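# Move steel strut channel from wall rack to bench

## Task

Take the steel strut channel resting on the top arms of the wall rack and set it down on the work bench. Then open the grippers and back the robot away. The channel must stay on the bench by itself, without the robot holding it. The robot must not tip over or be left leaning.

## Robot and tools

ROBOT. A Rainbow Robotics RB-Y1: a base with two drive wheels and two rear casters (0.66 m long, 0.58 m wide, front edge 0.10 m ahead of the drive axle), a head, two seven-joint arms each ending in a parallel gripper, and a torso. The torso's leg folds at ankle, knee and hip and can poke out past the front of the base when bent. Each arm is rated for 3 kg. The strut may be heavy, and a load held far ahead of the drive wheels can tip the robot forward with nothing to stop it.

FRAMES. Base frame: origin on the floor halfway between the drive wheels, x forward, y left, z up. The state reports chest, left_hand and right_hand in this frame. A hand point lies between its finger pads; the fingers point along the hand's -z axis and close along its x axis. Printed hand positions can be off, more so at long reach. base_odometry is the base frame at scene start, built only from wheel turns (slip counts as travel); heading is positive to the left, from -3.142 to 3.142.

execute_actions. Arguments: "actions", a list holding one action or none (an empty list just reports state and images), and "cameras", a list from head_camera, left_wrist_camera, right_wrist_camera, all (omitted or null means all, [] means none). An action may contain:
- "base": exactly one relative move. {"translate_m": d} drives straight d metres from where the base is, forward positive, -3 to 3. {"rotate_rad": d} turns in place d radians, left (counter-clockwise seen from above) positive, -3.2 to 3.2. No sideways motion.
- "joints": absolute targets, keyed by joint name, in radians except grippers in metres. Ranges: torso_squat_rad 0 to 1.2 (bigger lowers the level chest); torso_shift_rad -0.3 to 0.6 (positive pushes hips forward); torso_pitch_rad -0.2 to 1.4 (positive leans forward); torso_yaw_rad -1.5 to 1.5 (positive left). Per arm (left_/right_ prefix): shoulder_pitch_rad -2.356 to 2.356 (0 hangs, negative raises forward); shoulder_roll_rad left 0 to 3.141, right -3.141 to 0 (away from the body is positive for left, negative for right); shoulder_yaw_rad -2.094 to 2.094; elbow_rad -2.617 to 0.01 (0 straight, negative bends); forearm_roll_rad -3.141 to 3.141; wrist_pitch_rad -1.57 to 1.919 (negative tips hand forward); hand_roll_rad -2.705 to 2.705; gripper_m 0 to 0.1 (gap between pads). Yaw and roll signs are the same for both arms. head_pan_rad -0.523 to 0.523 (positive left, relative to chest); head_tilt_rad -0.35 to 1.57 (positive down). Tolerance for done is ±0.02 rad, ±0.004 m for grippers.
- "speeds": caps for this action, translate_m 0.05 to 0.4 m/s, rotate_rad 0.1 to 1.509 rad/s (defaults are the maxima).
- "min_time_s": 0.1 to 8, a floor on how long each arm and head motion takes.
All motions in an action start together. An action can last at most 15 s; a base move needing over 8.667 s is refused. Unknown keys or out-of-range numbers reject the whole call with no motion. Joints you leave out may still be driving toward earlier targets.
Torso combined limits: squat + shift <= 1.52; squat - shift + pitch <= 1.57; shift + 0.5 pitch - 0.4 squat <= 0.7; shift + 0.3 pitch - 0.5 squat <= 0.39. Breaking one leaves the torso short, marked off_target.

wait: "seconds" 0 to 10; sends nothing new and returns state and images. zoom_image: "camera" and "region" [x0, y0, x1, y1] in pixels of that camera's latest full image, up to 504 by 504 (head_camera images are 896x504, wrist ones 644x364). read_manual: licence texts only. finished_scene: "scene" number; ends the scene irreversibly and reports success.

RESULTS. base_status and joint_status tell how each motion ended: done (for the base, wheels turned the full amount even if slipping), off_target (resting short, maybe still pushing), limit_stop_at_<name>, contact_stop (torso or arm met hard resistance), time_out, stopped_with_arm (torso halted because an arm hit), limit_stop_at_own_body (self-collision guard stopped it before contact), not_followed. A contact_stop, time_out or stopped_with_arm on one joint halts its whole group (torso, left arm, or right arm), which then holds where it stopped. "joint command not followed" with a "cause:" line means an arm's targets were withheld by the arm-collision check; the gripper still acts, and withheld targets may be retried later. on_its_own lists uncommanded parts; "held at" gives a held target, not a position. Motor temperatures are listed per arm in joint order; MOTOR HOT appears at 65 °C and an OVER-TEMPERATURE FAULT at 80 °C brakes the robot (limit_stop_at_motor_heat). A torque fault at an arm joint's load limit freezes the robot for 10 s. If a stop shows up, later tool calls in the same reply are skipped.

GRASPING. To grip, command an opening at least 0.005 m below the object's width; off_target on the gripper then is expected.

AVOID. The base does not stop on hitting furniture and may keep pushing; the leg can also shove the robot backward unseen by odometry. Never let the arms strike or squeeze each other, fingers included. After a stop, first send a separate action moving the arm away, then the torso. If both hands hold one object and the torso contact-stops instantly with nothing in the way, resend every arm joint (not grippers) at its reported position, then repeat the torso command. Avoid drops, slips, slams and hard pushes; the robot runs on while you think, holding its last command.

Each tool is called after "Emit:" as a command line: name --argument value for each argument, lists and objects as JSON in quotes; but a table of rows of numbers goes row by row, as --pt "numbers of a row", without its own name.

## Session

Emit:
execute_actions --actions '[]'

Scene clock: 0.00 s.
Motor temperatures (°C, as the motors report them): left_arm=[32 32 35 34 35 37 36] | right_arm=[32 36 31 40 39 36 32]
base_odometry: x=+0.000 y=+0.000 heading=+0.000 (m, m, rad; odometry frame)
base_status: not commanded
joint_positions: torso_squat_rad=+0.350 torso_shift_rad=+0.000 torso_pitch_rad=-0.001 torso_yaw_rad=+0.000 left_shoulder_pitch_rad=-0.039 left_shoulder_roll_rad=+0.037 left_shoulder_yaw_rad=+0.026 left_elbow_rad=-0.233 left_forearm_roll_rad=+0.006 left_wrist_pitch_rad=+0.004 left_hand_roll_rad=-0.012 left_gripper_m=+0.099 right_shoulder_pitch_rad=-0.007 right_shoulder_roll_rad=-0.015 right_shoulder_yaw_rad=-0.047 right_elbow_rad=-0.190 right_forearm_roll_rad=-0.012 right_wrist_pitch_rad=-0.021 right_hand_roll_rad=-0.030 right_gripper_m=+0.101 head_pan_rad=+0.001 head_tilt_rad=+0.401
joint_status: not commanded
chest: x=-0.2284 y=-0.0007 z=+1.2476 quat_wxyz=(+1.000, +0.000, +0.000, +0.000) (m; base frame)
left_hand: x=-0.0876 y=+0.2488 z=+0.5763 quat_wxyz=(+0.991, +0.019, -0.133, +0.001) (m; base frame)
right_hand: x=-0.1264 y=-0.2359 z=+0.5696 quat_wxyz=(+0.993, -0.007, -0.109, -0.042) (m; base frame)
pictures: head_camera, left_wrist_camera, right_wrist_camera
camera_calibration (this result's frames):
head_camera: T_world_to_cam=[[-0.042653, -0.999008, 0.0128312, -0.0202025], [-0.374686, 0.00408922, -0.927143, 1.31739], [0.92617, -0.0443531, -0.374489, 0.677006], [0, 0, 0, 1]] pos_world=[-0.134276, 0.00445775, 1.4752]
left_wrist_camera: T_world_to_cam=[[0.977876, -0.0486677, 0.203443, -0.0133827], [-0.170467, -0.749073, 0.64018, -0.165604], [0.121238, -0.660697, -0.740797, 0.687633], [0, 0, 0, 1]] pos_world=[-0.0985105, 0.329616, 0.618136]
right_wrist_camera: T_world_to_cam=[[-0.948262, -0.0360313, -0.315438, 0.0447624], [-0.223815, 0.780536, 0.58367, -0.138045], [0.225181, 0.624071, -0.748217, 0.700494], [0, 0, 0, 1]] pos_world=[-0.146188, -0.327796, 0.618813]
Images, in order (width x height): head_camera 896x504, left_wrist_camera 644x364, right_wrist_camera 644x364.

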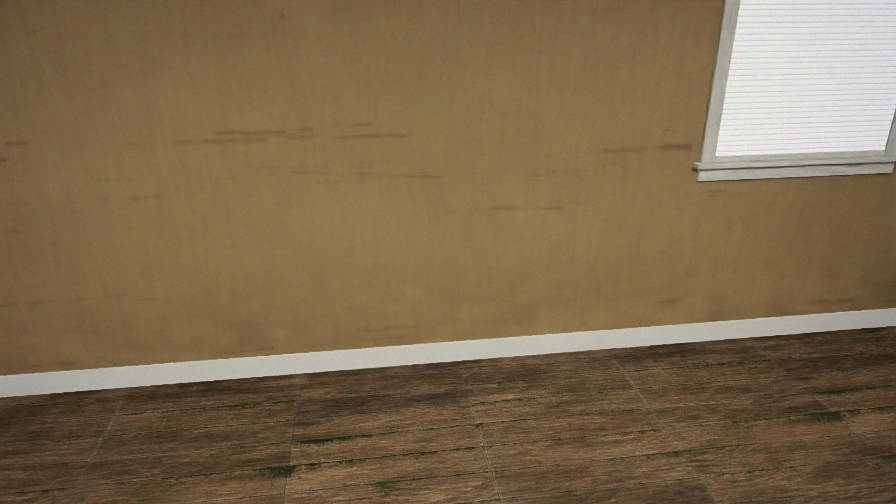

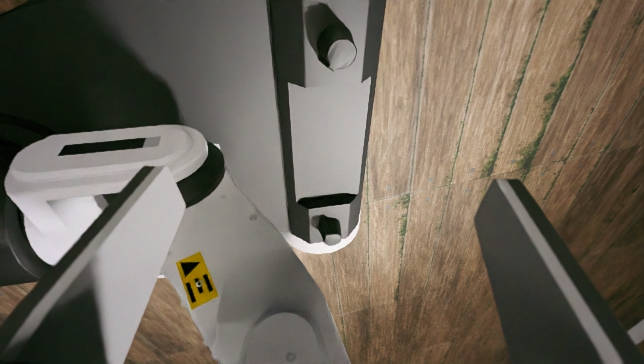

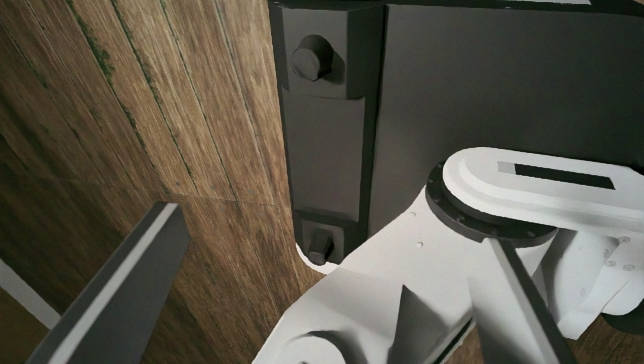

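Emit:
execute_actions --actions '[{"base":{"rotate_rad":1.5},"joints":{"head_tilt_rad":0.1}}]' --cameras '["head_camera"]'

Emit:
execute_actions --actions '[{"base":{"rotate_rad":-3.1}}]' --cameras '["head_camera"]'

Scene clock: 9.67 s.
Motor temperatures (°C, as the motors report them): left_arm=[32 32 35 34 35 37 36] | right_arm=[32 36 31 40 39 36 32]
base_odometry: x=+0.000 y=+0.000 heading=+1.500 (m, m, rad; odometry frame)
base_status: done
joint_positions: torso_squat_rad=+0.350 torso_shift_rad=+0.000 torso_pitch_rad=-0.001 torso_yaw_rad=+0.000 left_shoulder_pitch_rad=-0.039 left_shoulder_roll_rad=+0.037 left_shoulder_yaw_rad=+0.026 left_elbow_rad=-0.233 left_forearm_roll_rad=+0.006 left_wrist_pitch_rad=+0.004 left_hand_roll_rad=-0.012 left_gripper_m=+0.099 right_shoulder_pitch_rad=-0.007 right_shoulder_roll_rad=-0.015 right_shoulder_yaw_rad=-0.047 right_elbow_rad=-0.190 right_forearm_roll_rad=-0.012 right_wrist_pitch_rad=-0.021 right_hand_roll_rad=-0.030 right_gripper_m=+0.101 head_pan_rad=+0.001 head_tilt_rad=+0.100
joint_status: all done
chest: x=-0.2285 y=-0.0007 z=+1.2476 quat_wxyz=(+1.000, +0.000, +0.000, +0.000) (m; base frame)
left_hand: x=-0.0876 y=+0.2488 z=+0.5764 quat_wxyz=(+0.991, +0.019, -0.133, +0.001) (m; base frame)
right_hand: x=-0.1264 y=-0.2359 z=+0.5696 quat_wxyz=(+0.993, -0.007, -0.109, -0.042) (m; base frame)
pictures: head_camera
camera_calibration (this result's frames):
head_camera: T_world_to_cam=[[-0.0446988, -0.999, -0.000591898, -0.00121493], [-0.0834049, 0.00432225, -0.996506, 1.47796], [0.995513, -0.0444933, -0.0835147, 0.270151], [0, 0, 0, 1]] pos_world=[-0.145723, 0.00441803, 1.49536]
Images, in order (width x height): head_camera 896x504.

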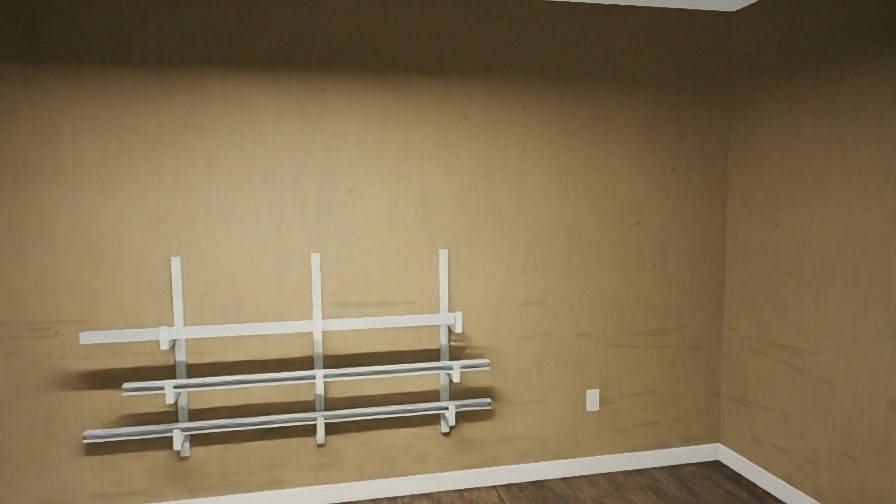

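Scene clock: 14.97 s.
Motor temperatures (°C, as the motors report them): left_arm=[32 32 35 34 35 37 36] | right_arm=[32 36 31 40 39 36 32]
base_odometry: x=+0.000 y=+0.000 heading=-1.600 (m, m, rad; odometry frame)
base_status: done
joint_positions: torso_squat_rad=+0.350 torso_shift_rad=+0.000 torso_pitch_rad=-0.001 torso_yaw_rad=+0.000 left_shoulder_pitch_rad=-0.039 left_shoulder_roll_rad=+0.037 left_shoulder_yaw_rad=+0.026 left_elbow_rad=-0.233 left_forearm_roll_rad=+0.006 left_wrist_pitch_rad=+0.004 left_hand_roll_rad=-0.012 left_gripper_m=+0.099 right_shoulder_pitch_rad=-0.007 right_shoulder_roll_rad=-0.015 right_shoulder_yaw_rad=-0.047 right_elbow_rad=-0.190 right_forearm_roll_rad=-0.012 right_wrist_pitch_rad=-0.021 right_hand_roll_rad=-0.030 right_gripper_m=+0.101 head_pan_rad=+0.001 head_tilt_rad=+0.100
joint_status: not commanded
chest: x=-0.2285 y=-0.0007 z=+1.2476 quat_wxyz=(+1.000, +0.000, +0.000, +0.000) (m; base frame)
left_hand: x=-0.0876 y=+0.2488 z=+0.5764 quat_wxyz=(+0.991, +0.019, -0.133, +0.001) (m; base frame)
right_hand: x=-0.1264 y=-0.2359 z=+0.5696 quat_wxyz=(+0.993, -0.007, -0.109, -0.042) (m; base frame)
pictures: head_camera
camera_calibration (this result's frames):
head_camera: T_world_to_cam=[[-0.0446988, -0.999, -0.000565914, -0.00122504], [-0.0833368, 0.00429329, -0.996512, 1.47798], [0.995518, -0.0444958, -0.0834454, 0.27011], [0, 0, 0, 1]] pos_world=[-0.145785, 0.00444958, 1.49536]
Images, in order (width x height): head_camera 896x504.

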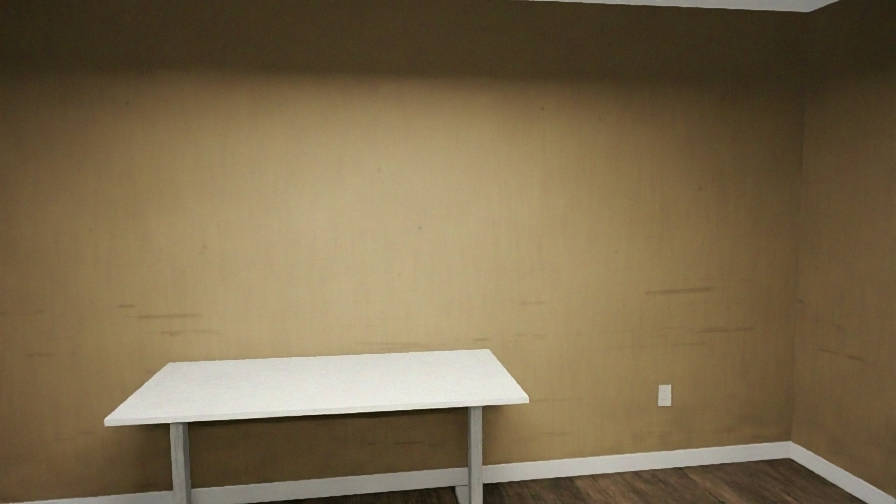

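Emit:
execute_actions --actions '[{"base":{"rotate_rad":-2.943},"joints":{"torso_squat_rad":0.0,"head_tilt_rad":0.3,"left_shoulder_pitch_rad":-1.85,"left_shoulder_roll_rad":0.41,"left_shoulder_yaw_rad":0.344,"left_elbow_rad":-0.15,"left_forearm_roll_rad":0,"left_wrist_pitch_rad":1.9,"left_hand_roll_rad":0,"right_shoulder_pitch_rad":-1.85,"right_shoulder_roll_rad":-0.41,"right_shoulder_yaw_rad":-0.344,"right_elbow_rad":-0.15,"right_forearm_roll_rad":0,"right_wrist_pitch_rad":1.9,"right_hand_roll_rad":0}}]' --cameras '[]'

Emit:
execute_actions --actions '[{"base":{"translate_m":1.5}}]' --cameras '["head_camera"]'

Scene clock: 41.20 s.
Motor temperatures (°C, as the motors report them): left_arm=[32 32 35 34 35 37 36] | right_arm=[32 36 31 40 39 36 32]
base_odometry: x=+0.000 y=+0.000 heading=+1.741 (m, m, rad; odometry frame)
base_status: done
joint_positions: torso_squat_rad=+0.000 torso_shift_rad=+0.000 torso_pitch_rad=-0.001 torso_yaw_rad=+0.000 left_shoulder_pitch_rad=-1.850 left_shoulder_roll_rad=+0.410 left_shoulder_yaw_rad=+0.344 left_elbow_rad=-0.150 left_forearm_roll_rad=+0.000 left_wrist_pitch_rad=+1.900 left_hand_roll_rad=+0.000 left_gripper_m=+0.099 right_shoulder_pitch_rad=-1.850 right_shoulder_roll_rad=-0.410 right_shoulder_yaw_rad=-0.344 right_elbow_rad=-0.150 right_forearm_roll_rad=+0.000 right_wrist_pitch_rad=+1.900 right_hand_roll_rad=+0.000 right_gripper_m=+0.101 head_pan_rad=+0.001 head_tilt_rad=+0.300
joint_status: all done
chest: x=-0.2285 y=-0.0007 z=+1.2899 quat_wxyz=(+1.000, +0.000, +0.000, +0.000) (m; base frame)
left_hand: x=+0.2968 y=+0.1995 z=+1.3275 quat_wxyz=(+0.998, +0.000, -0.053, -0.019) (m; base frame)
right_hand: x=+0.2967 y=-0.2011 z=+1.3272 quat_wxyz=(+0.998, +0.000, -0.053, +0.019) (m; base frame)
pictures: none
No camera images: the call's "cameras" was empty. Leave "cameras" out to get every camera's image.

Scene clock: 46.23 s.
Motor temperatures (°C, as the motors report them): left_arm=[32 32 35 34 35 37 36] | right_arm=[32 36 31 40 39 36 32]
base_odometry: x=-0.253 y=+1.478 heading=+1.740 (m, m, rad; odometry frame)
base_status: done
joint_positions: torso_squat_rad=+0.000 torso_shift_rad=+0.000 torso_pitch_rad=-0.001 torso_yaw_rad=+0.000 left_shoulder_pitch_rad=-1.850 left_shoulder_roll_rad=+0.410 left_shoulder_yaw_rad=+0.344 left_elbow_rad=-0.150 left_forearm_roll_rad=+0.000 left_wrist_pitch_rad=+1.900 left_hand_roll_rad=+0.000 left_gripper_m=+0.099 right_shoulder_pitch_rad=-1.850 right_shoulder_roll_rad=-0.410 right_shoulder_yaw_rad=-0.344 right_elbow_rad=-0.150 right_forearm_roll_rad=+0.000 right_wrist_pitch_rad=+1.900 right_hand_roll_rad=+0.000 right_gripper_m=+0.101 head_pan_rad=+0.001 head_tilt_rad=+0.300
joint_status: not commanded
chest: x=-0.2283 y=-0.0007 z=+1.2899 quat_wxyz=(+1.000, +0.000, +0.000, +0.000) (m; base frame)
left_hand: x=+0.2970 y=+0.1995 z=+1.3272 quat_wxyz=(+0.998, +0.000, -0.052, -0.019) (m; base frame)
right_hand: x=+0.2969 y=-0.2011 z=+1.3270 quat_wxyz=(+0.998, +0.000, -0.052, +0.019) (m; base frame)
pictures: head_camera
camera_calibration (this result's frames):
head_camera: T_world_to_cam=[[-0.0437791, -0.999006, 0.0084332, -0.0144437], [-0.279874, 0.00416068, -0.960028, 1.42525], [0.959038, -0.0443894, -0.279778, 0.55844], [0, 0, 0, 1]] pos_world=[-0.137306, 0.00442946, 1.52464]
Images, in order (width x height): head_camera 896x504.

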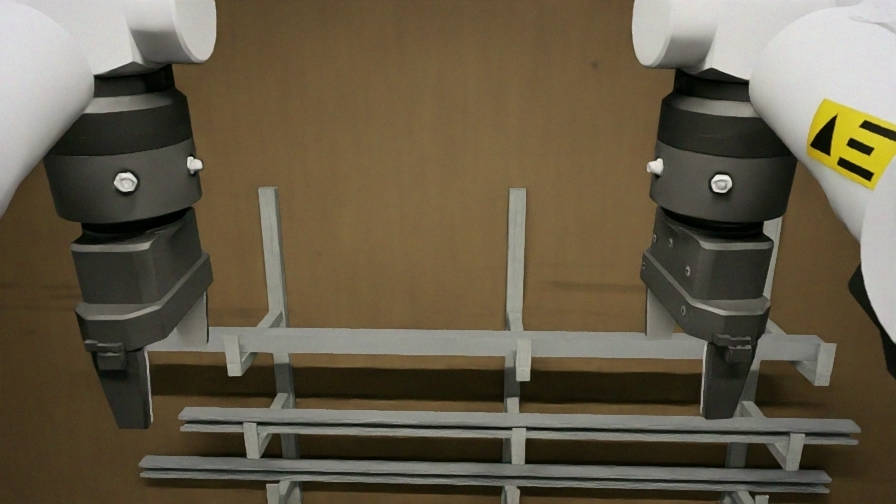

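Emit:
execute_actions --actions '[{"base":{"rotate_rad":0.283},"joints":{"torso_squat_rad":0.3,"torso_pitch_rad":0.3,"left_shoulder_pitch_rad":-1.75,"right_shoulder_pitch_rad":-1.75,"left_wrist_pitch_rad":1.6,"right_wrist_pitch_rad":1.6}}]' --cameras '[]'

Emit:
execute_actions --actions '[{"base":{"translate_m":0.55}}]' --cameras '[]'

Emit:
execute_actions --actions '[{"base":{"rotate_rad":-0.423},"joints":{"head_tilt_rad":0.3}}]' --cameras '["head_camera"]'

Scene clock: 87.80 s.
Motor temperatures (°C, as the motors report them): left_arm=[33 32 35 34 35 37 36] | right_arm=[33 36 31 40 39 36 32]
base_odometry: x=-0.253 y=+1.478 heading=+2.023 (m, m, rad; odometry frame)
base_status: done
joint_positions: torso_squat_rad=+0.300 torso_shift_rad=+0.000 torso_pitch_rad=+0.300 torso_yaw_rad=+0.000 left_shoulder_pitch_rad=-1.750 left_shoulder_roll_rad=+0.410 left_shoulder_yaw_rad=+0.344 left_elbow_rad=-0.150 left_forearm_roll_rad=+0.000 left_wrist_pitch_rad=+1.600 left_hand_roll_rad=+0.000 left_gripper_m=+0.099 right_shoulder_pitch_rad=-1.750 right_shoulder_roll_rad=-0.410 right_shoulder_yaw_rad=-0.344 right_elbow_rad=-0.150 right_forearm_roll_rad=+0.000 right_wrist_pitch_rad=+1.600 right_hand_roll_rad=+0.000 right_gripper_m=+0.101 head_pan_rad=+0.001 head_tilt_rad=+0.300
joint_status: all done
chest: x=-0.1367 y=-0.0007 z=+1.2448 quat_wxyz=(+0.989, +0.000, +0.150, +0.000) (m; base frame)
left_hand: x=+0.4240 y=+0.2173 z=+1.0701 quat_wxyz=(+1.000, +0.000, -0.005, -0.002) (m; base frame)
right_hand: x=+0.4239 y=-0.2186 z=+1.0698 quat_wxyz=(+1.000, +0.001, -0.005, +0.002) (m; base frame)
pictures: none
No camera images: the call's "cameras" was empty. Leave "cameras" out to get every camera's image.

Scene clock: 90.53 s.
Motor temperatures (°C, as the motors report them): left_arm=[33 32 35 34 35 37 36] | right_arm=[33 36 31 40 39 36 32]
base_odometry: x=-0.494 y=+1.973 heading=+2.023 (m, m, rad; odometry frame)
base_status: done
joint_positions: torso_squat_rad=+0.300 torso_shift_rad=+0.000 torso_pitch_rad=+0.300 torso_yaw_rad=+0.000 left_shoulder_pitch_rad=-1.750 left_shoulder_roll_rad=+0.410 left_shoulder_yaw_rad=+0.344 left_elbow_rad=-0.150 left_forearm_roll_rad=+0.000 left_wrist_pitch_rad=+1.600 left_hand_roll_rad=+0.000 left_gripper_m=+0.099 right_shoulder_pitch_rad=-1.750 right_shoulder_roll_rad=-0.410 right_shoulder_yaw_rad=-0.344 right_elbow_rad=-0.150 right_forearm_roll_rad=+0.000 right_wrist_pitch_rad=+1.600 right_hand_roll_rad=+0.000 right_gripper_m=+0.101 head_pan_rad=+0.001 head_tilt_rad=+0.300
joint_status: not commanded
chest: x=-0.1367 y=-0.0007 z=+1.2448 quat_wxyz=(+0.989, +0.000, +0.149, +0.000) (m; base frame)
left_hand: x=+0.4240 y=+0.2173 z=+1.0702 quat_wxyz=(+1.000, +0.000, -0.005, -0.002) (m; base frame)
right_hand: x=+0.4239 y=-0.2186 z=+1.0699 quat_wxyz=(+1.000, +0.001, -0.005, +0.002) (m; base frame)
pictures: none
No camera images: the call's "cameras" was empty. Leave "cameras" out to get every camera's image.

Scene clock: 92.70 s.
Motor temperatures (°C, as the motors report them): left_arm=[33 32 35 34 35 37 36] | right_arm=[33 36 31 40 39 36 32]
base_odometry: x=-0.494 y=+1.973 heading=+1.600 (m, m, rad; odometry frame)
base_status: done
joint_positions: torso_squat_rad=+0.300 torso_shift_rad=+0.000 torso_pitch_rad=+0.300 torso_yaw_rad=+0.000 left_shoulder_pitch_rad=-1.750 left_shoulder_roll_rad=+0.410 left_shoulder_yaw_rad=+0.344 left_elbow_rad=-0.150 left_forearm_roll_rad=+0.000 left_wrist_pitch_rad=+1.600 left_hand_roll_rad=+0.000 left_gripper_m=+0.099 right_shoulder_pitch_rad=-1.750 right_shoulder_roll_rad=-0.410 right_shoulder_yaw_rad=-0.344 right_elbow_rad=-0.150 right_forearm_roll_rad=+0.000 right_wrist_pitch_rad=+1.600 right_hand_roll_rad=+0.000 right_gripper_m=+0.101 head_pan_rad=+0.001 head_tilt_rad=+0.300
joint_status: all done
chest: x=-0.1367 y=-0.0007 z=+1.2448 quat_wxyz=(+0.989, +0.000, +0.149, +0.000) (m; base frame)
left_hand: x=+0.4240 y=+0.2173 z=+1.0702 quat_wxyz=(+1.000, +0.000, -0.005, -0.002) (m; base frame)
right_hand: x=+0.4239 y=-0.2186 z=+1.0699 quat_wxyz=(+1.000, +0.001, -0.005, +0.002) (m; base frame)
pictures: head_camera
camera_calibration (this result's frames):
head_camera: T_world_to_cam=[[-0.0391078, -0.999015, 0.0209662, -0.0250083], [-0.551592, 0.00408761, -0.834104, 1.2137], [0.833197, -0.0441848, -0.551208, 0.778656], [0, 0, 0, 1]] pos_world=[0.0197127, 0.00445997, 1.44207]
Images, in order (width x height): head_camera 896x504.

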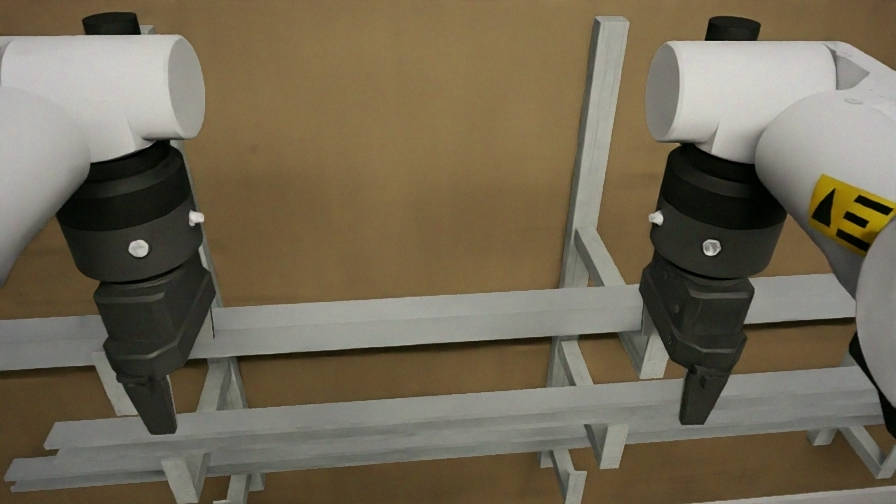

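Emit:
execute_actions --actions '[{"base":{"rotate_rad":0.086}}]' --cameras '[]'

Emit:
execute_actions --actions '[{"base":{"translate_m":0.22},"speeds":{"translate_m":0.2},"joints":{"head_tilt_rad":0.45}}]'

Scene clock: 113.83 s.
Motor temperatures (°C, as the motors report them): left_arm=[33 32 35 35 35 37 36] | right_arm=[33 36 31 40 39 36 32]
base_odometry: x=-0.494 y=+1.973 heading=+1.686 (m, m, rad; odometry frame)
base_status: done
joint_positions: torso_squat_rad=+0.300 torso_shift_rad=+0.000 torso_pitch_rad=+0.300 torso_yaw_rad=+0.000 left_shoulder_pitch_rad=-1.750 left_shoulder_roll_rad=+0.410 left_shoulder_yaw_rad=+0.344 left_elbow_rad=-0.150 left_forearm_roll_rad=+0.000 left_wrist_pitch_rad=+1.600 left_hand_roll_rad=+0.000 left_gripper_m=+0.099 right_shoulder_pitch_rad=-1.750 right_shoulder_roll_rad=-0.410 right_shoulder_yaw_rad=-0.344 right_elbow_rad=-0.150 right_forearm_roll_rad=+0.000 right_wrist_pitch_rad=+1.600 right_hand_roll_rad=+0.000 right_gripper_m=+0.101 head_pan_rad=+0.001 head_tilt_rad=+0.300
joint_status: not commanded
chest: x=-0.1367 y=-0.0007 z=+1.2448 quat_wxyz=(+0.989, +0.000, +0.149, +0.000) (m; base frame)
left_hand: x=+0.4240 y=+0.2173 z=+1.0702 quat_wxyz=(+1.000, +0.000, -0.005, -0.002) (m; base frame)
right_hand: x=+0.4239 y=-0.2186 z=+1.0699 quat_wxyz=(+1.000, +0.001, -0.005, +0.002) (m; base frame)
pictures: none
No camera images: the call's "cameras" was empty. Leave "cameras" out to get every camera's image.

Scene clock: 115.80 s.
Motor temperatures (°C, as the motors report them): left_arm=[33 32 35 35 35 37 36] | right_arm=[33 36 31 40 39 36 32]
base_odometry: x=-0.519 y=+2.192 heading=+1.685 (m, m, rad; odometry frame)
base_status: done
joint_positions: torso_squat_rad=+0.300 torso_shift_rad=+0.000 torso_pitch_rad=+0.300 torso_yaw_rad=+0.000 left_shoulder_pitch_rad=-1.750 left_shoulder_roll_rad=+0.410 left_shoulder_yaw_rad=+0.344 left_elbow_rad=-0.150 left_forearm_roll_rad=+0.000 left_wrist_pitch_rad=+1.600 left_hand_roll_rad=+0.000 left_gripper_m=+0.099 right_shoulder_pitch_rad=-1.750 right_shoulder_roll_rad=-0.410 right_shoulder_yaw_rad=-0.344 right_elbow_rad=-0.150 right_forearm_roll_rad=+0.000 right_wrist_pitch_rad=+1.600 right_hand_roll_rad=+0.000 right_gripper_m=+0.101 head_pan_rad=+0.001 head_tilt_rad=+0.450
joint_status: all done
chest: x=-0.1367 y=-0.0007 z=+1.2448 quat_wxyz=(+0.989, +0.000, +0.149, +0.000) (m; base frame)
left_hand: x=+0.4240 y=+0.2173 z=+1.0702 quat_wxyz=(+1.000, +0.000, -0.005, -0.002) (m; base frame)
right_hand: x=+0.4239 y=-0.2186 z=+1.0699 quat_wxyz=(+1.000, +0.001, -0.005, +0.002) (m; base frame)
pictures: head_camera, left_wrist_camera, right_wrist_camera
camera_calibration (this result's frames):
head_camera: T_world_to_cam=[[-0.0354031, -0.999017, 0.0266611, -0.0329322], [-0.670066, 0.00393594, -0.742291, 1.07576], [0.741457, -0.0441441, -0.669547, 0.942606], [0, 0, 0, 1]] pos_world=[0.0207625, 0.00447652, 1.43052]
left_wrist_camera: T_world_to_cam=[[0.997359, -0.0525583, -0.0501206, -0.351722], [-0.00333903, -0.722579, 0.69128, -0.549443], [-0.0725486, -0.689287, -0.720847, 1.03762], [0, 0, 0, 1]] pos_world=[0.424237, 0.299718, 1.11016]
right_wrist_camera: T_world_to_cam=[[-0.986318, -0.118839, -0.114257, 0.507846], [-0.164514, 0.754114, 0.635804, -0.407097], [0.0106047, 0.645902, -0.763347, 1.05202], [0, 0, 0, 1]] pos_world=[0.422768, -0.312155, 1.11992]
Images, in order (width x height): head_camera 896x504, left_wrist_camera 644x364, right_wrist_camera 644x364.

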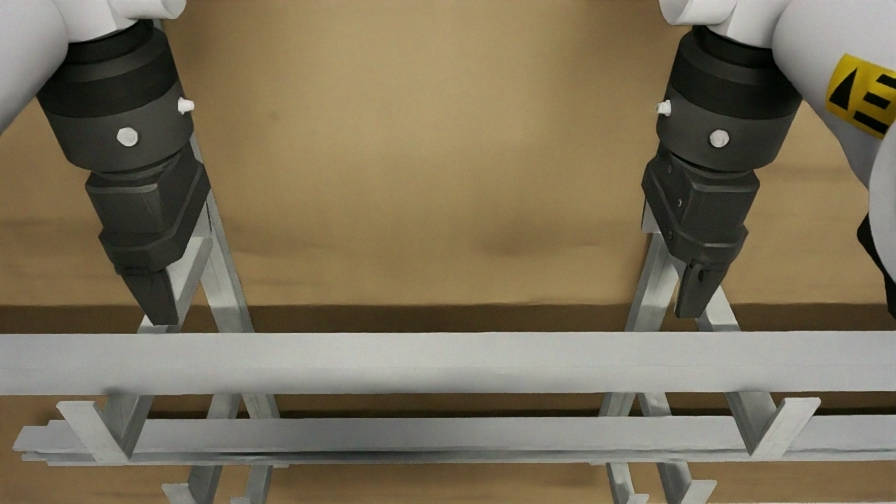

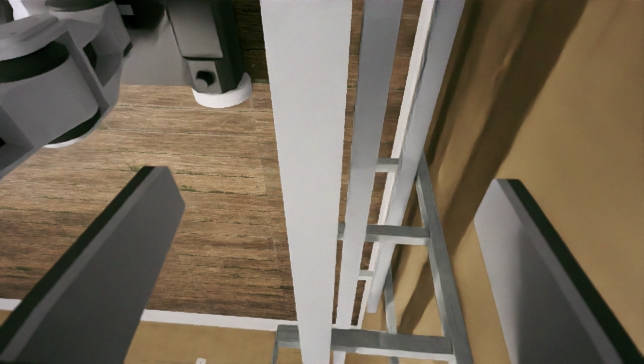

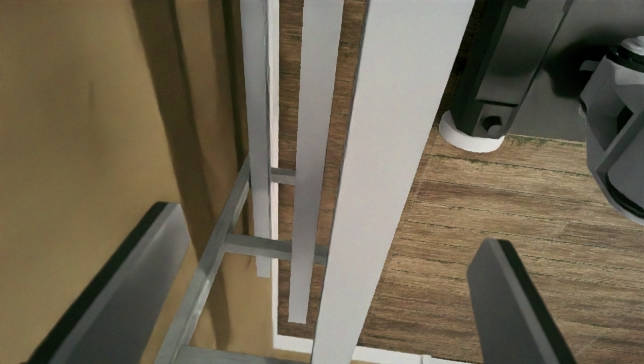

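Emit:
execute_actions --actions '[{"base":{"translate_m":-0.02},"joints":{"torso_squat_rad":0.62}}]'

Scene clock: 134.83 s.
Motor temperatures (°C, as the motors report them): left_arm=[33 32 35 35 35 37 36] | right_arm=[33 36 31 40 39 36 32]
base_odometry: x=-0.517 y=+2.172 heading=+1.685 (m, m, rad; odometry frame)
base_status: done
joint_positions: torso_squat_rad=+0.620 torso_shift_rad=+0.000 torso_pitch_rad=+0.300 torso_yaw_rad=+0.000 left_shoulder_pitch_rad=-1.750 left_shoulder_roll_rad=+0.410 left_shoulder_yaw_rad=+0.344 left_elbow_rad=-0.150 left_forearm_roll_rad=+0.000 left_wrist_pitch_rad=+1.600 left_hand_roll_rad=+0.000 left_gripper_m=+0.099 right_shoulder_pitch_rad=-1.750 right_shoulder_roll_rad=-0.410 right_shoulder_yaw_rad=-0.344 right_elbow_rad=-0.150 right_forearm_roll_rad=+0.000 right_wrist_pitch_rad=+1.600 right_hand_roll_rad=+0.000 right_gripper_m=+0.101 head_pan_rad=+0.001 head_tilt_rad=+0.450
joint_status: all done
chest: x=-0.1367 y=-0.0006 z=+1.1458 quat_wxyz=(+0.989, +0.000, +0.149, +0.000) (m; base frame)
left_hand: x=+0.4240 y=+0.2174 z=+0.9712 quat_wxyz=(+1.000, +0.000, -0.005, -0.002) (m; base frame)
right_hand: x=+0.4240 y=-0.2185 z=+0.9709 quat_wxyz=(+1.000, +0.001, -0.005, +0.002) (m; base frame)
pictures: head_camera, left_wrist_camera, right_wrist_camera
camera_calibration (this result's frames):
head_camera: T_world_to_cam=[[-0.0354055, -0.999017, 0.0266595, -0.0302176], [-0.670028, 0.00393652, -0.742325, 1.00231], [0.741491, -0.044145, -0.669509, 0.876281], [0, 0, 0, 1]] pos_world=[0.0207496, 0.00454984, 1.33152]
left_wrist_camera: T_world_to_cam=[[0.997362, -0.0525539, -0.0500714, -0.356736], [-0.00337003, -0.72258, 0.691279, -0.480947], [-0.07251, -0.689286, -0.720851, 0.966311], [0, 0, 0, 1]] pos_world=[0.424242, 0.299794, 1.01117]
right_wrist_camera: T_world_to_cam=[[-0.986306, -0.118847, -0.114354, 0.496653], [-0.164582, 0.754111, 0.63579, -0.344191], [0.010674, 0.645904, -0.763344, 0.9764], [0, 0, 0, 1]] pos_world=[0.422782, -0.312077, 1.02096]
Images, in order (width x height): head_camera 896x504, left_wrist_camera 644x364, right_wrist_camera 644x364.

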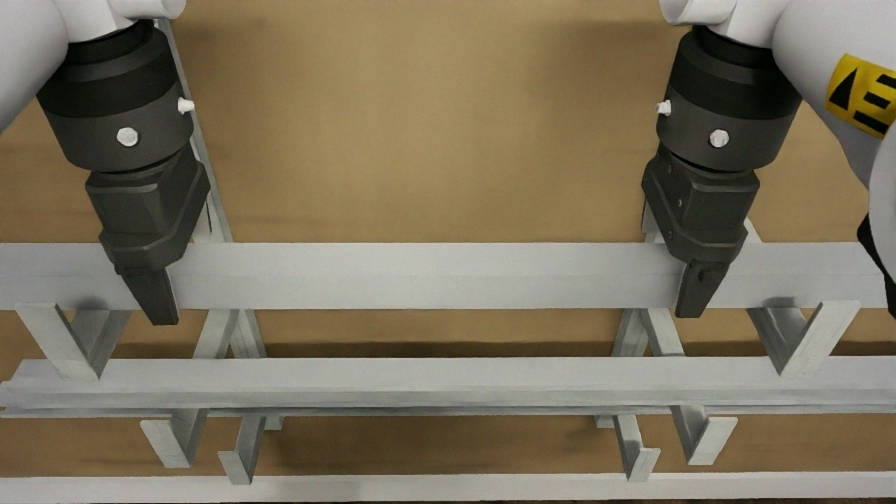

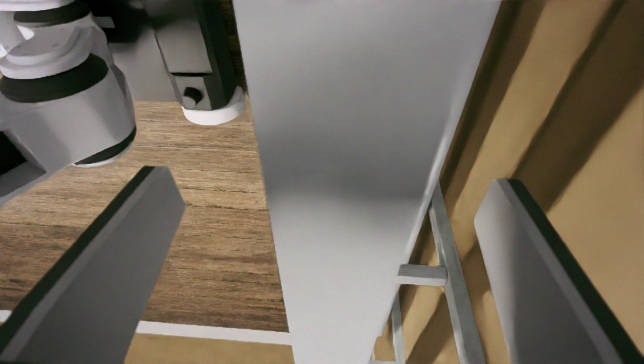

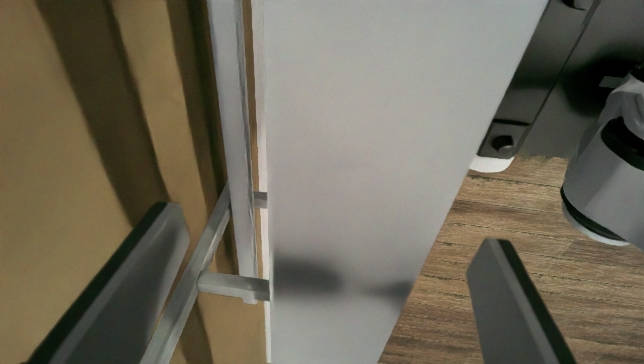

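Emit:
execute_actions --actions '[{"joints":{"torso_squat_rad":0.69}}]'

Scene clock: 142.73 s.
Motor temperatures (°C, as the motors report them): left_arm=[33 32 35 35 35 37 36] | right_arm=[33 36 31 40 39 36 32]
base_odometry: x=-0.517 y=+2.172 heading=+1.685 (m, m, rad; odometry frame)
base_status: not commanded
joint_positions: torso_squat_rad=+0.690 torso_shift_rad=+0.000 torso_pitch_rad=+0.300 torso_yaw_rad=+0.000 left_shoulder_pitch_rad=-1.750 left_shoulder_roll_rad=+0.410 left_shoulder_yaw_rad=+0.344 left_elbow_rad=-0.150 left_forearm_roll_rad=+0.000 left_wrist_pitch_rad=+1.600 left_hand_roll_rad=+0.000 left_gripper_m=+0.099 right_shoulder_pitch_rad=-1.750 right_shoulder_roll_rad=-0.410 right_shoulder_yaw_rad=-0.344 right_elbow_rad=-0.150 right_forearm_roll_rad=+0.000 right_wrist_pitch_rad=+1.600 right_hand_roll_rad=+0.000 right_gripper_m=+0.101 head_pan_rad=+0.001 head_tilt_rad=+0.450
joint_status: all done
chest: x=-0.1367 y=-0.0006 z=+1.1160 quat_wxyz=(+0.989, +0.000, +0.149, +0.000) (m; base frame)
left_hand: x=+0.4240 y=+0.2174 z=+0.9413 quat_wxyz=(+1.000, +0.000, -0.005, -0.002) (m; base frame)
right_hand: x=+0.4240 y=-0.2185 z=+0.9411 quat_wxyz=(+1.000, +0.001, -0.005, +0.002) (m; base frame)
pictures: head_camera, left_wrist_camera, right_wrist_camera
camera_calibration (this result's frames):
head_camera: T_world_to_cam=[[-0.035405, -0.999017, 0.0266602, -0.0294], [-0.670041, 0.00393645, -0.742314, 0.980148], [0.741479, -0.044145, -0.669522, 0.856303], [0, 0, 0, 1]] pos_world=[0.0207681, 0.0045721, 1.30168]
left_wrist_camera: T_world_to_cam=[[0.997361, -0.0525467, -0.0501064, -0.358206], [-0.00334065, -0.722582, 0.691277, -0.460296], [-0.0725303, -0.689286, -0.72085, 0.944811], [0, 0, 0, 1]] pos_world=[0.424251, 0.299821, 0.981311]
right_wrist_camera: T_world_to_cam=[[-0.98631, -0.118841, -0.11432, 0.493221], [-0.164557, 0.754113, 0.635794, -0.325233], [0.0106521, 0.645902, -0.763346, 0.953604], [0, 0, 0, 1]] pos_world=[0.422792, -0.312058, 0.991096]
Images, in order (width x height): head_camera 896x504, left_wrist_camera 644x364, right_wrist_camera 644x364.

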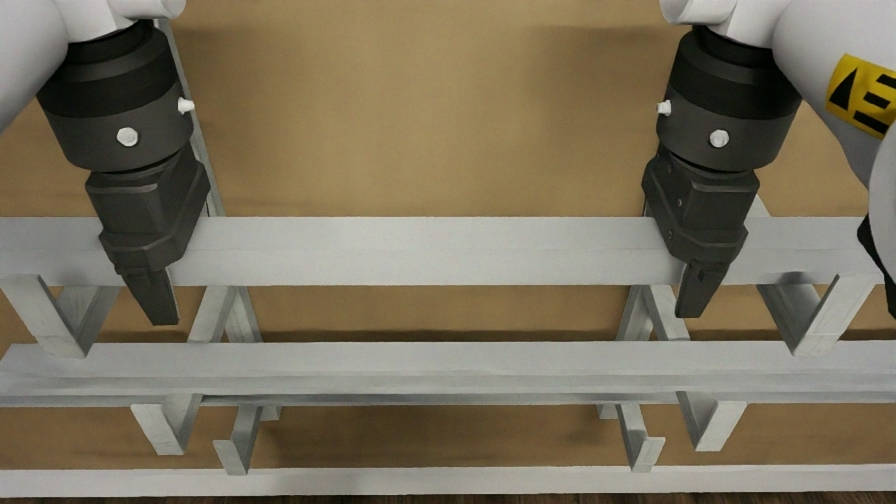

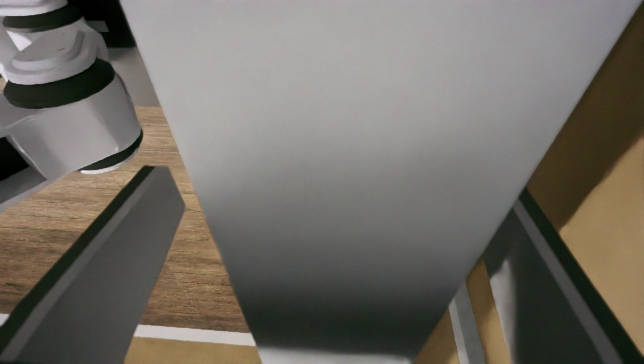

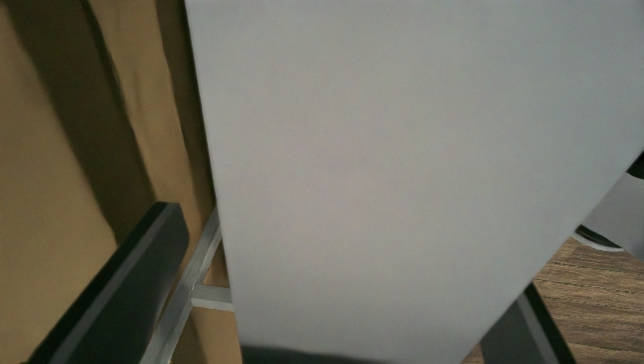

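Similar to the earlier grasp. Close and lift.

Emit:
execute_actions --actions '[{"joints":{"left_gripper_m":0.025,"right_gripper_m":0.025}}]' --cameras '["head_camera"]'

Emit:
execute_actions --actions '[{"joints":{"torso_squat_rad":0.3}}]' --cameras '["head_camera"]'

Scene clock: 151.03 s.
Motor temperatures (°C, as the motors report them): left_arm=[33 32 35 35 35 37 36] | right_arm=[33 36 31 40 39 36 32]
base_odometry: x=-0.517 y=+2.172 heading=+1.685 (m, m, rad; odometry frame)
base_status: not commanded
joint_positions: torso_squat_rad=+0.690 torso_shift_rad=+0.000 torso_pitch_rad=+0.300 torso_yaw_rad=+0.000 left_shoulder_pitch_rad=-1.750 left_shoulder_roll_rad=+0.410 left_shoulder_yaw_rad=+0.344 left_elbow_rad=-0.150 left_forearm_roll_rad=+0.000 left_wrist_pitch_rad=+1.600 left_hand_roll_rad=+0.000 left_gripper_m=+0.040 right_shoulder_pitch_rad=-1.750 right_shoulder_roll_rad=-0.410 right_shoulder_yaw_rad=-0.344 right_elbow_rad=-0.150 right_forearm_roll_rad=+0.000 right_wrist_pitch_rad=+1.600 right_hand_roll_rad=+0.000 right_gripper_m=+0.042 head_pan_rad=+0.001 head_tilt_rad=+0.450
joint_status: left_gripper_m off_target (ended at +0.040, target +0.025); right_gripper_m off_target (ended at +0.042, target +0.025)
chest: x=-0.1367 y=-0.0006 z=+1.1160 quat_wxyz=(+0.989, +0.000, +0.149, +0.000) (m; base frame)
left_hand: x=+0.4240 y=+0.2176 z=+0.9413 quat_wxyz=(+1.000, +0.000, -0.005, -0.002) (m; base frame)
right_hand: x=+0.4239 y=-0.2186 z=+0.9410 quat_wxyz=(+1.000, +0.001, -0.005, +0.002) (m; base frame)
pictures: head_camera
camera_calibration (this result's frames):
head_camera: T_world_to_cam=[[-0.0353613, -0.999019, 0.0266662, -0.0293869], [-0.670039, 0.00390251, -0.742316, 0.98015], [0.741483, -0.0441166, -0.66952, 0.856302], [0, 0, 0, 1]] pos_world=[0.0207661, 0.00459407, 1.30167]
Images, in order (width x height): head_camera 896x504.

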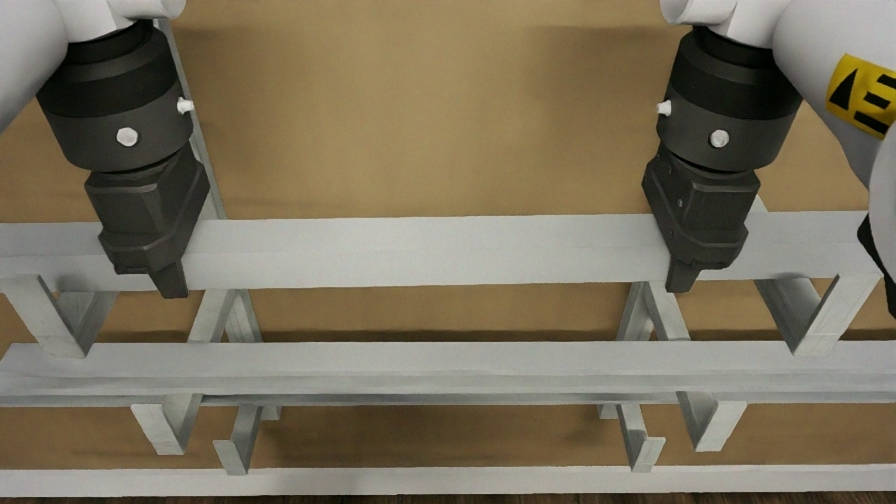

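Scene clock: 153.13 s.
Motor temperatures (°C, as the motors report them): left_arm=[34 32 35 35 35 37 36] | right_arm=[33 36 31 41 39 36 32]
base_odometry: x=-0.517 y=+2.172 heading=+1.685 (m, m, rad; odometry frame)
base_status: not commanded
joint_positions: torso_squat_rad=+0.300 torso_shift_rad=+0.000 torso_pitch_rad=+0.302 torso_yaw_rad=+0.000 left_shoulder_pitch_rad=-1.749 left_shoulder_roll_rad=+0.410 left_shoulder_yaw_rad=+0.344 left_elbow_rad=-0.150 left_forearm_roll_rad=+0.000 left_wrist_pitch_rad=+1.600 left_hand_roll_rad=+0.000 left_gripper_m=+0.040 right_shoulder_pitch_rad=-1.745 right_shoulder_roll_rad=-0.409 right_shoulder_yaw_rad=-0.344 right_elbow_rad=-0.148 right_forearm_roll_rad=+0.000 right_wrist_pitch_rad=+1.600 right_hand_roll_rad=+0.000 right_gripper_m=+0.042 head_pan_rad=+0.001 head_tilt_rad=+0.450
joint_status: all done
chest: x=-0.1358 y=-0.0008 z=+1.2447 quat_wxyz=(+0.989, +0.000, +0.150, +0.000) (m; base frame)
left_hand: x=+0.4243 y=+0.2174 z=+1.0684 quat_wxyz=(+1.000, +0.000, -0.003, -0.002) (m; base frame)
right_hand: x=+0.4228 y=-0.2190 z=+1.0656 quat_wxyz=(+1.000, +0.001, -0.001, +0.001) (m; base frame)
pictures: head_camera
camera_calibration (this result's frames):
head_camera: T_world_to_cam=[[-0.0353662, -0.999025, 0.0264321, -0.0327452], [-0.671392, 0.00416004, -0.741091, 1.07462], [0.740258, -0.0439559, -0.670884, 0.943326], [0, 0, 0, 1]] pos_world=[0.0220271, 0.00428107, 1.43012]
Images, in order (width x height): head_camera 896x504.

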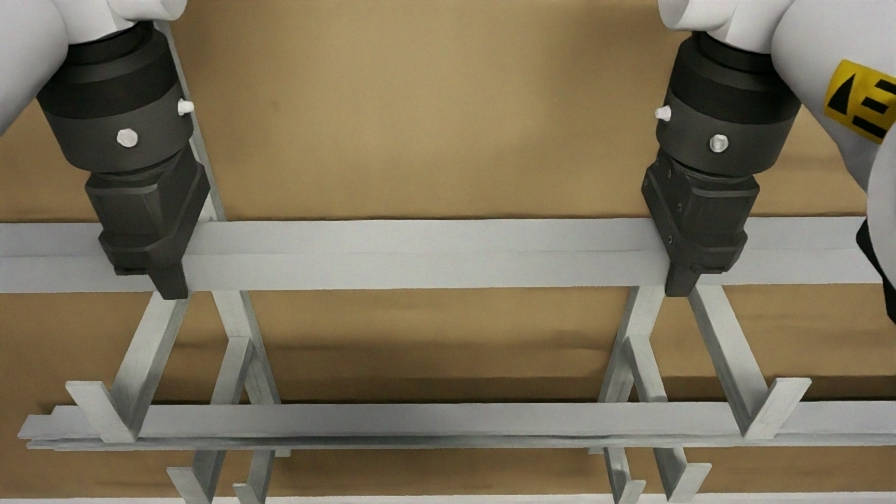

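Emit:
execute_actions --actions '[{"base":{"translate_m":-1.2},"speeds":{"translate_m":0.3},"joints":{"head_tilt_rad":0.0}}]' --cameras '["head_camera","left_wrist_camera","right_wrist_camera"]'

Scene clock: 163.30 s.
Motor temperatures (°C, as the motors report them): left_arm=[34 32 35 35 35 37 36] | right_arm=[34 36 31 41 39 36 32]
base_odometry: x=-0.380 y=+0.980 heading=+1.684 (m, m, rad; odometry frame)
base_status: done
joint_positions: torso_squat_rad=+0.300 torso_shift_rad=+0.000 torso_pitch_rad=+0.302 torso_yaw_rad=+0.000 left_shoulder_pitch_rad=-1.749 left_shoulder_roll_rad=+0.410 left_shoulder_yaw_rad=+0.344 left_elbow_rad=-0.150 left_forearm_roll_rad=+0.000 left_wrist_pitch_rad=+1.600 left_hand_roll_rad=+0.000 left_gripper_m=+0.040 right_shoulder_pitch_rad=-1.745 right_shoulder_roll_rad=-0.409 right_shoulder_yaw_rad=-0.344 right_elbow_rad=-0.148 right_forearm_roll_rad=+0.000 right_wrist_pitch_rad=+1.600 right_hand_roll_rad=+0.000 right_gripper_m=+0.042 head_pan_rad=+0.001 head_tilt_rad=+0.000
joint_status: all done
chest: x=-0.1358 y=-0.0008 z=+1.2447 quat_wxyz=(+0.989, +0.000, +0.150, +0.000) (m; base frame)
left_hand: x=+0.4242 y=+0.2174 z=+1.0684 quat_wxyz=(+1.000, +0.000, -0.003, -0.002) (m; base frame)
right_hand: x=+0.4227 y=-0.2190 z=+1.0655 quat_wxyz=(+1.000, +0.001, +0.000, +0.001) (m; base frame)
pictures: head_camera, left_wrist_camera, right_wrist_camera
camera_calibration (this result's frames):
head_camera: T_world_to_cam=[[-0.0437646, -0.999009, 0.00804817, -0.0069395], [-0.282147, 0.00463153, -0.95936, 1.4081], [0.958373, -0.0442568, -0.28207, 0.399727], [0, 0, 0, 1]] pos_world=[0.0138993, 0.00423633, 1.46368]
left_wrist_camera: T_world_to_cam=[[0.997212, -0.0520724, -0.0534525, -0.348501], [-0.000723406, -0.723006, 0.690841, -0.548695], [-0.0746202, -0.688877, -0.721028, 1.03747], [0, 0, 0, 1]] pos_world=[0.424549, 0.299832, 1.10848]
right_wrist_camera: T_world_to_cam=[[-0.987391, -0.118088, -0.105424, 0.497293], [-0.158243, 0.754176, 0.637321, -0.408416], [0.00424835, 0.645967, -0.763353, 1.05171], [0, 0, 0, 1]] pos_world=[0.421925, -0.312628, 1.11554]
Images, in order (width x height): head_camera 896x504, left_wrist_camera 644x364, right_wrist_camera 644x364.

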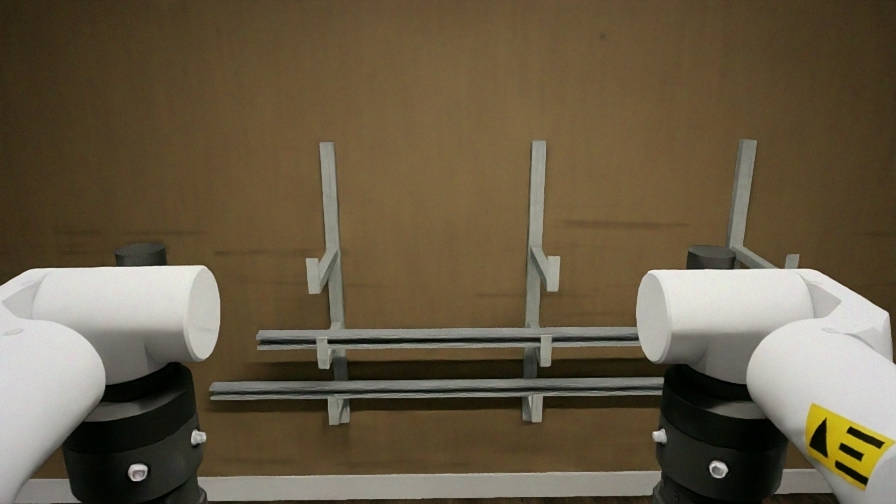

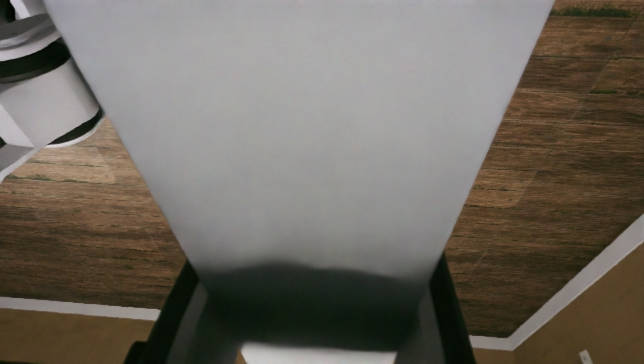

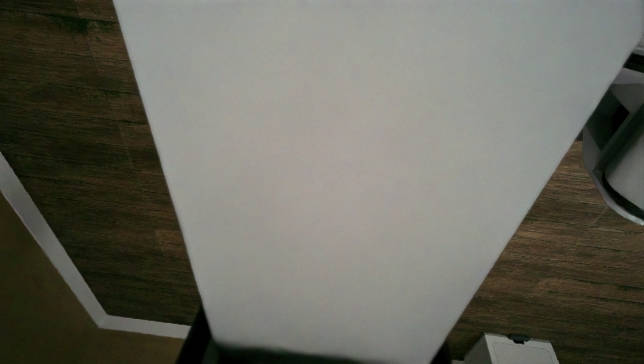

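Emit:
execute_actions --actions '[{"base":{"rotate_rad":-2.94},"speeds":{"rotate_rad":0.6},"joints":{"head_tilt_rad":0.2}}]' --cameras '["head_camera"]'

Emit:
execute_actions --actions '[{"base":{"translate_m":2.29},"speeds":{"translate_m":0.35}}]' --cameras '[]'

Emit:
execute_actions --actions '[{"base":{"rotate_rad":-0.204},"speeds":{"rotate_rad":0.5},"joints":{"head_tilt_rad":0.55}}]' --cameras '["head_camera"]'

Scene clock: 200.23 s.
Motor temperatures (°C, as the motors report them): left_arm=[34 32 35 35 35 37 36] | right_arm=[36 37 31 43 39 36 32]
base_odometry: x=-0.380 y=+0.980 heading=-1.256 (m, m, rad; odometry frame)
base_status: done
joint_positions: torso_squat_rad=+0.300 torso_shift_rad=+0.000 torso_pitch_rad=+0.302 torso_yaw_rad=+0.000 left_shoulder_pitch_rad=-1.749 left_shoulder_roll_rad=+0.410 left_shoulder_yaw_rad=+0.344 left_elbow_rad=-0.150 left_forearm_roll_rad=+0.000 left_wrist_pitch_rad=+1.600 left_hand_roll_rad=+0.000 left_gripper_m=+0.040 right_shoulder_pitch_rad=-1.745 right_shoulder_roll_rad=-0.409 right_shoulder_yaw_rad=-0.344 right_elbow_rad=-0.148 right_forearm_roll_rad=+0.000 right_wrist_pitch_rad=+1.600 right_hand_roll_rad=+0.000 right_gripper_m=+0.042 head_pan_rad=+0.001 head_tilt_rad=+0.200
joint_status: all done
chest: x=-0.1358 y=-0.0008 z=+1.2447 quat_wxyz=(+0.989, +0.000, +0.150, +0.000) (m; base frame)
left_hand: x=+0.4242 y=+0.2174 z=+1.0684 quat_wxyz=(+1.000, +0.000, -0.003, -0.002) (m; base frame)
right_hand: x=+0.4227 y=-0.2190 z=+1.0655 quat_wxyz=(+1.000, +0.001, +0.000, +0.001) (m; base frame)
pictures: head_camera
camera_calibration (this result's frames):
head_camera: T_world_to_cam=[[-0.0410903, -0.999017, 0.0166288, -0.0190814], [-0.4671, 0.00449466, -0.884193, 1.29044], [0.883249, -0.0440991, -0.466826, 0.659615], [0, 0, 0, 1]] pos_world=[0.0193746, 0.00422568, 1.44924]
Images, in order (width x height): head_camera 896x504.

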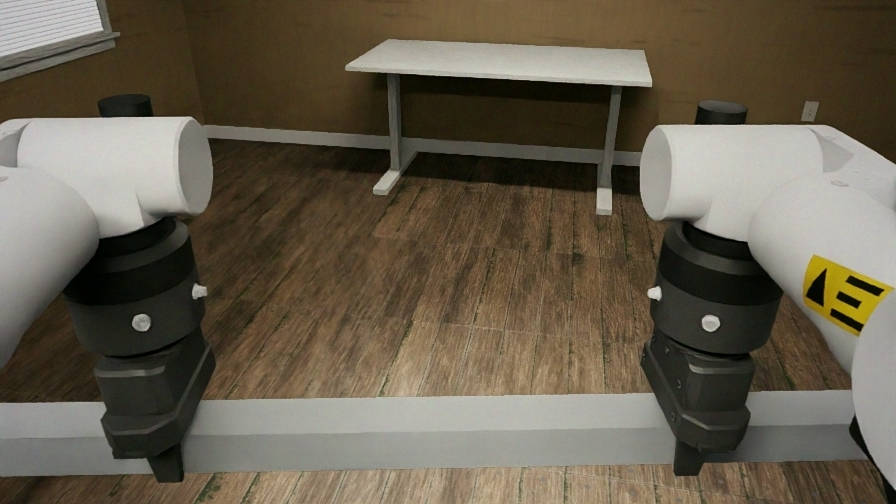

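Scene clock: 208.03 s.
Motor temperatures (°C, as the motors report them): left_arm=[34 32 35 35 35 37 36] | right_arm=[36 37 31 43 39 36 32]
base_odometry: x=+0.329 y=-1.198 heading=-1.256 (m, m, rad; odometry frame)
base_status: done
joint_positions: torso_squat_rad=+0.300 torso_shift_rad=+0.000 torso_pitch_rad=+0.302 torso_yaw_rad=+0.000 left_shoulder_pitch_rad=-1.749 left_shoulder_roll_rad=+0.410 left_shoulder_yaw_rad=+0.344 left_elbow_rad=-0.150 left_forearm_roll_rad=+0.000 left_wrist_pitch_rad=+1.600 left_hand_roll_rad=+0.000 left_gripper_m=+0.040 right_shoulder_pitch_rad=-1.745 right_shoulder_roll_rad=-0.409 right_shoulder_yaw_rad=-0.344 right_elbow_rad=-0.148 right_forearm_roll_rad=+0.000 right_wrist_pitch_rad=+1.600 right_hand_roll_rad=+0.000 right_gripper_m=+0.042 head_pan_rad=+0.001 head_tilt_rad=+0.200
joint_status: not commanded
chest: x=-0.1358 y=-0.0008 z=+1.2447 quat_wxyz=(+0.989, +0.000, +0.150, +0.000) (m; base frame)
left_hand: x=+0.4243 y=+0.2174 z=+1.0684 quat_wxyz=(+1.000, +0.000, -0.003, -0.002) (m; base frame)
right_hand: x=+0.4227 y=-0.2190 z=+1.0654 quat_wxyz=(+1.000, +0.001, +0.000, +0.001) (m; base frame)
pictures: none
No camera images: the call's "cameras" was empty. Leave "cameras" out to get every camera's image.

Scene clock: 209.63 s.
Motor temperatures (°C, as the motors report them): left_arm=[34 32 35 35 35 37 36] | right_arm=[36 37 31 43 39 36 32]
base_odometry: x=+0.329 y=-1.198 heading=-1.459 (m, m, rad; odometry frame)
base_status: done
joint_positions: torso_squat_rad=+0.300 torso_shift_rad=+0.000 torso_pitch_rad=+0.302 torso_yaw_rad=+0.000 left_shoulder_pitch_rad=-1.749 left_shoulder_roll_rad=+0.410 left_shoulder_yaw_rad=+0.344 left_elbow_rad=-0.150 left_forearm_roll_rad=+0.000 left_wrist_pitch_rad=+1.600 left_hand_roll_rad=+0.000 left_gripper_m=+0.040 right_shoulder_pitch_rad=-1.745 right_shoulder_roll_rad=-0.409 right_shoulder_yaw_rad=-0.344 right_elbow_rad=-0.148 right_forearm_roll_rad=+0.000 right_wrist_pitch_rad=+1.600 right_hand_roll_rad=+0.000 right_gripper_m=+0.042 head_pan_rad=+0.001 head_tilt_rad=+0.550
joint_status: all done
chest: x=-0.1358 y=-0.0008 z=+1.2447 quat_wxyz=(+0.989, +0.000, +0.150, +0.000) (m; base frame)
left_hand: x=+0.4243 y=+0.2174 z=+1.0684 quat_wxyz=(+1.000, +0.000, -0.003, -0.002) (m; base frame)
right_hand: x=+0.4227 y=-0.2190 z=+1.0654 quat_wxyz=(+1.000, +0.001, +0.000, +0.001) (m; base frame)
pictures: head_camera
camera_calibration (this result's frames):
head_camera: T_world_to_cam=[[-0.0324597, -0.999028, 0.0298301, -0.0374702], [-0.742019, 0.00409261, -0.670366, 0.969649], [0.669592, -0.0438944, -0.741431, 1.04023], [0, 0, 0, 1]] pos_world=[0.0217528, 0.00425812, 1.4224]
Images, in order (width x height): head_camera 896x504.

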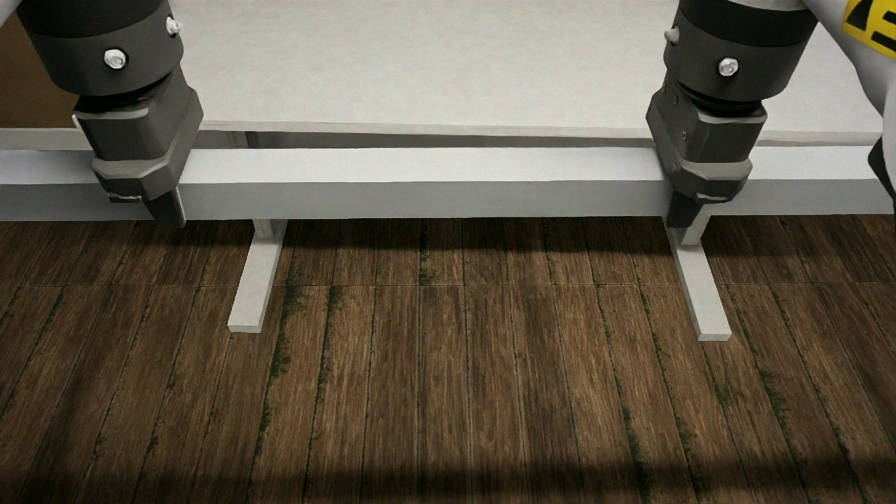

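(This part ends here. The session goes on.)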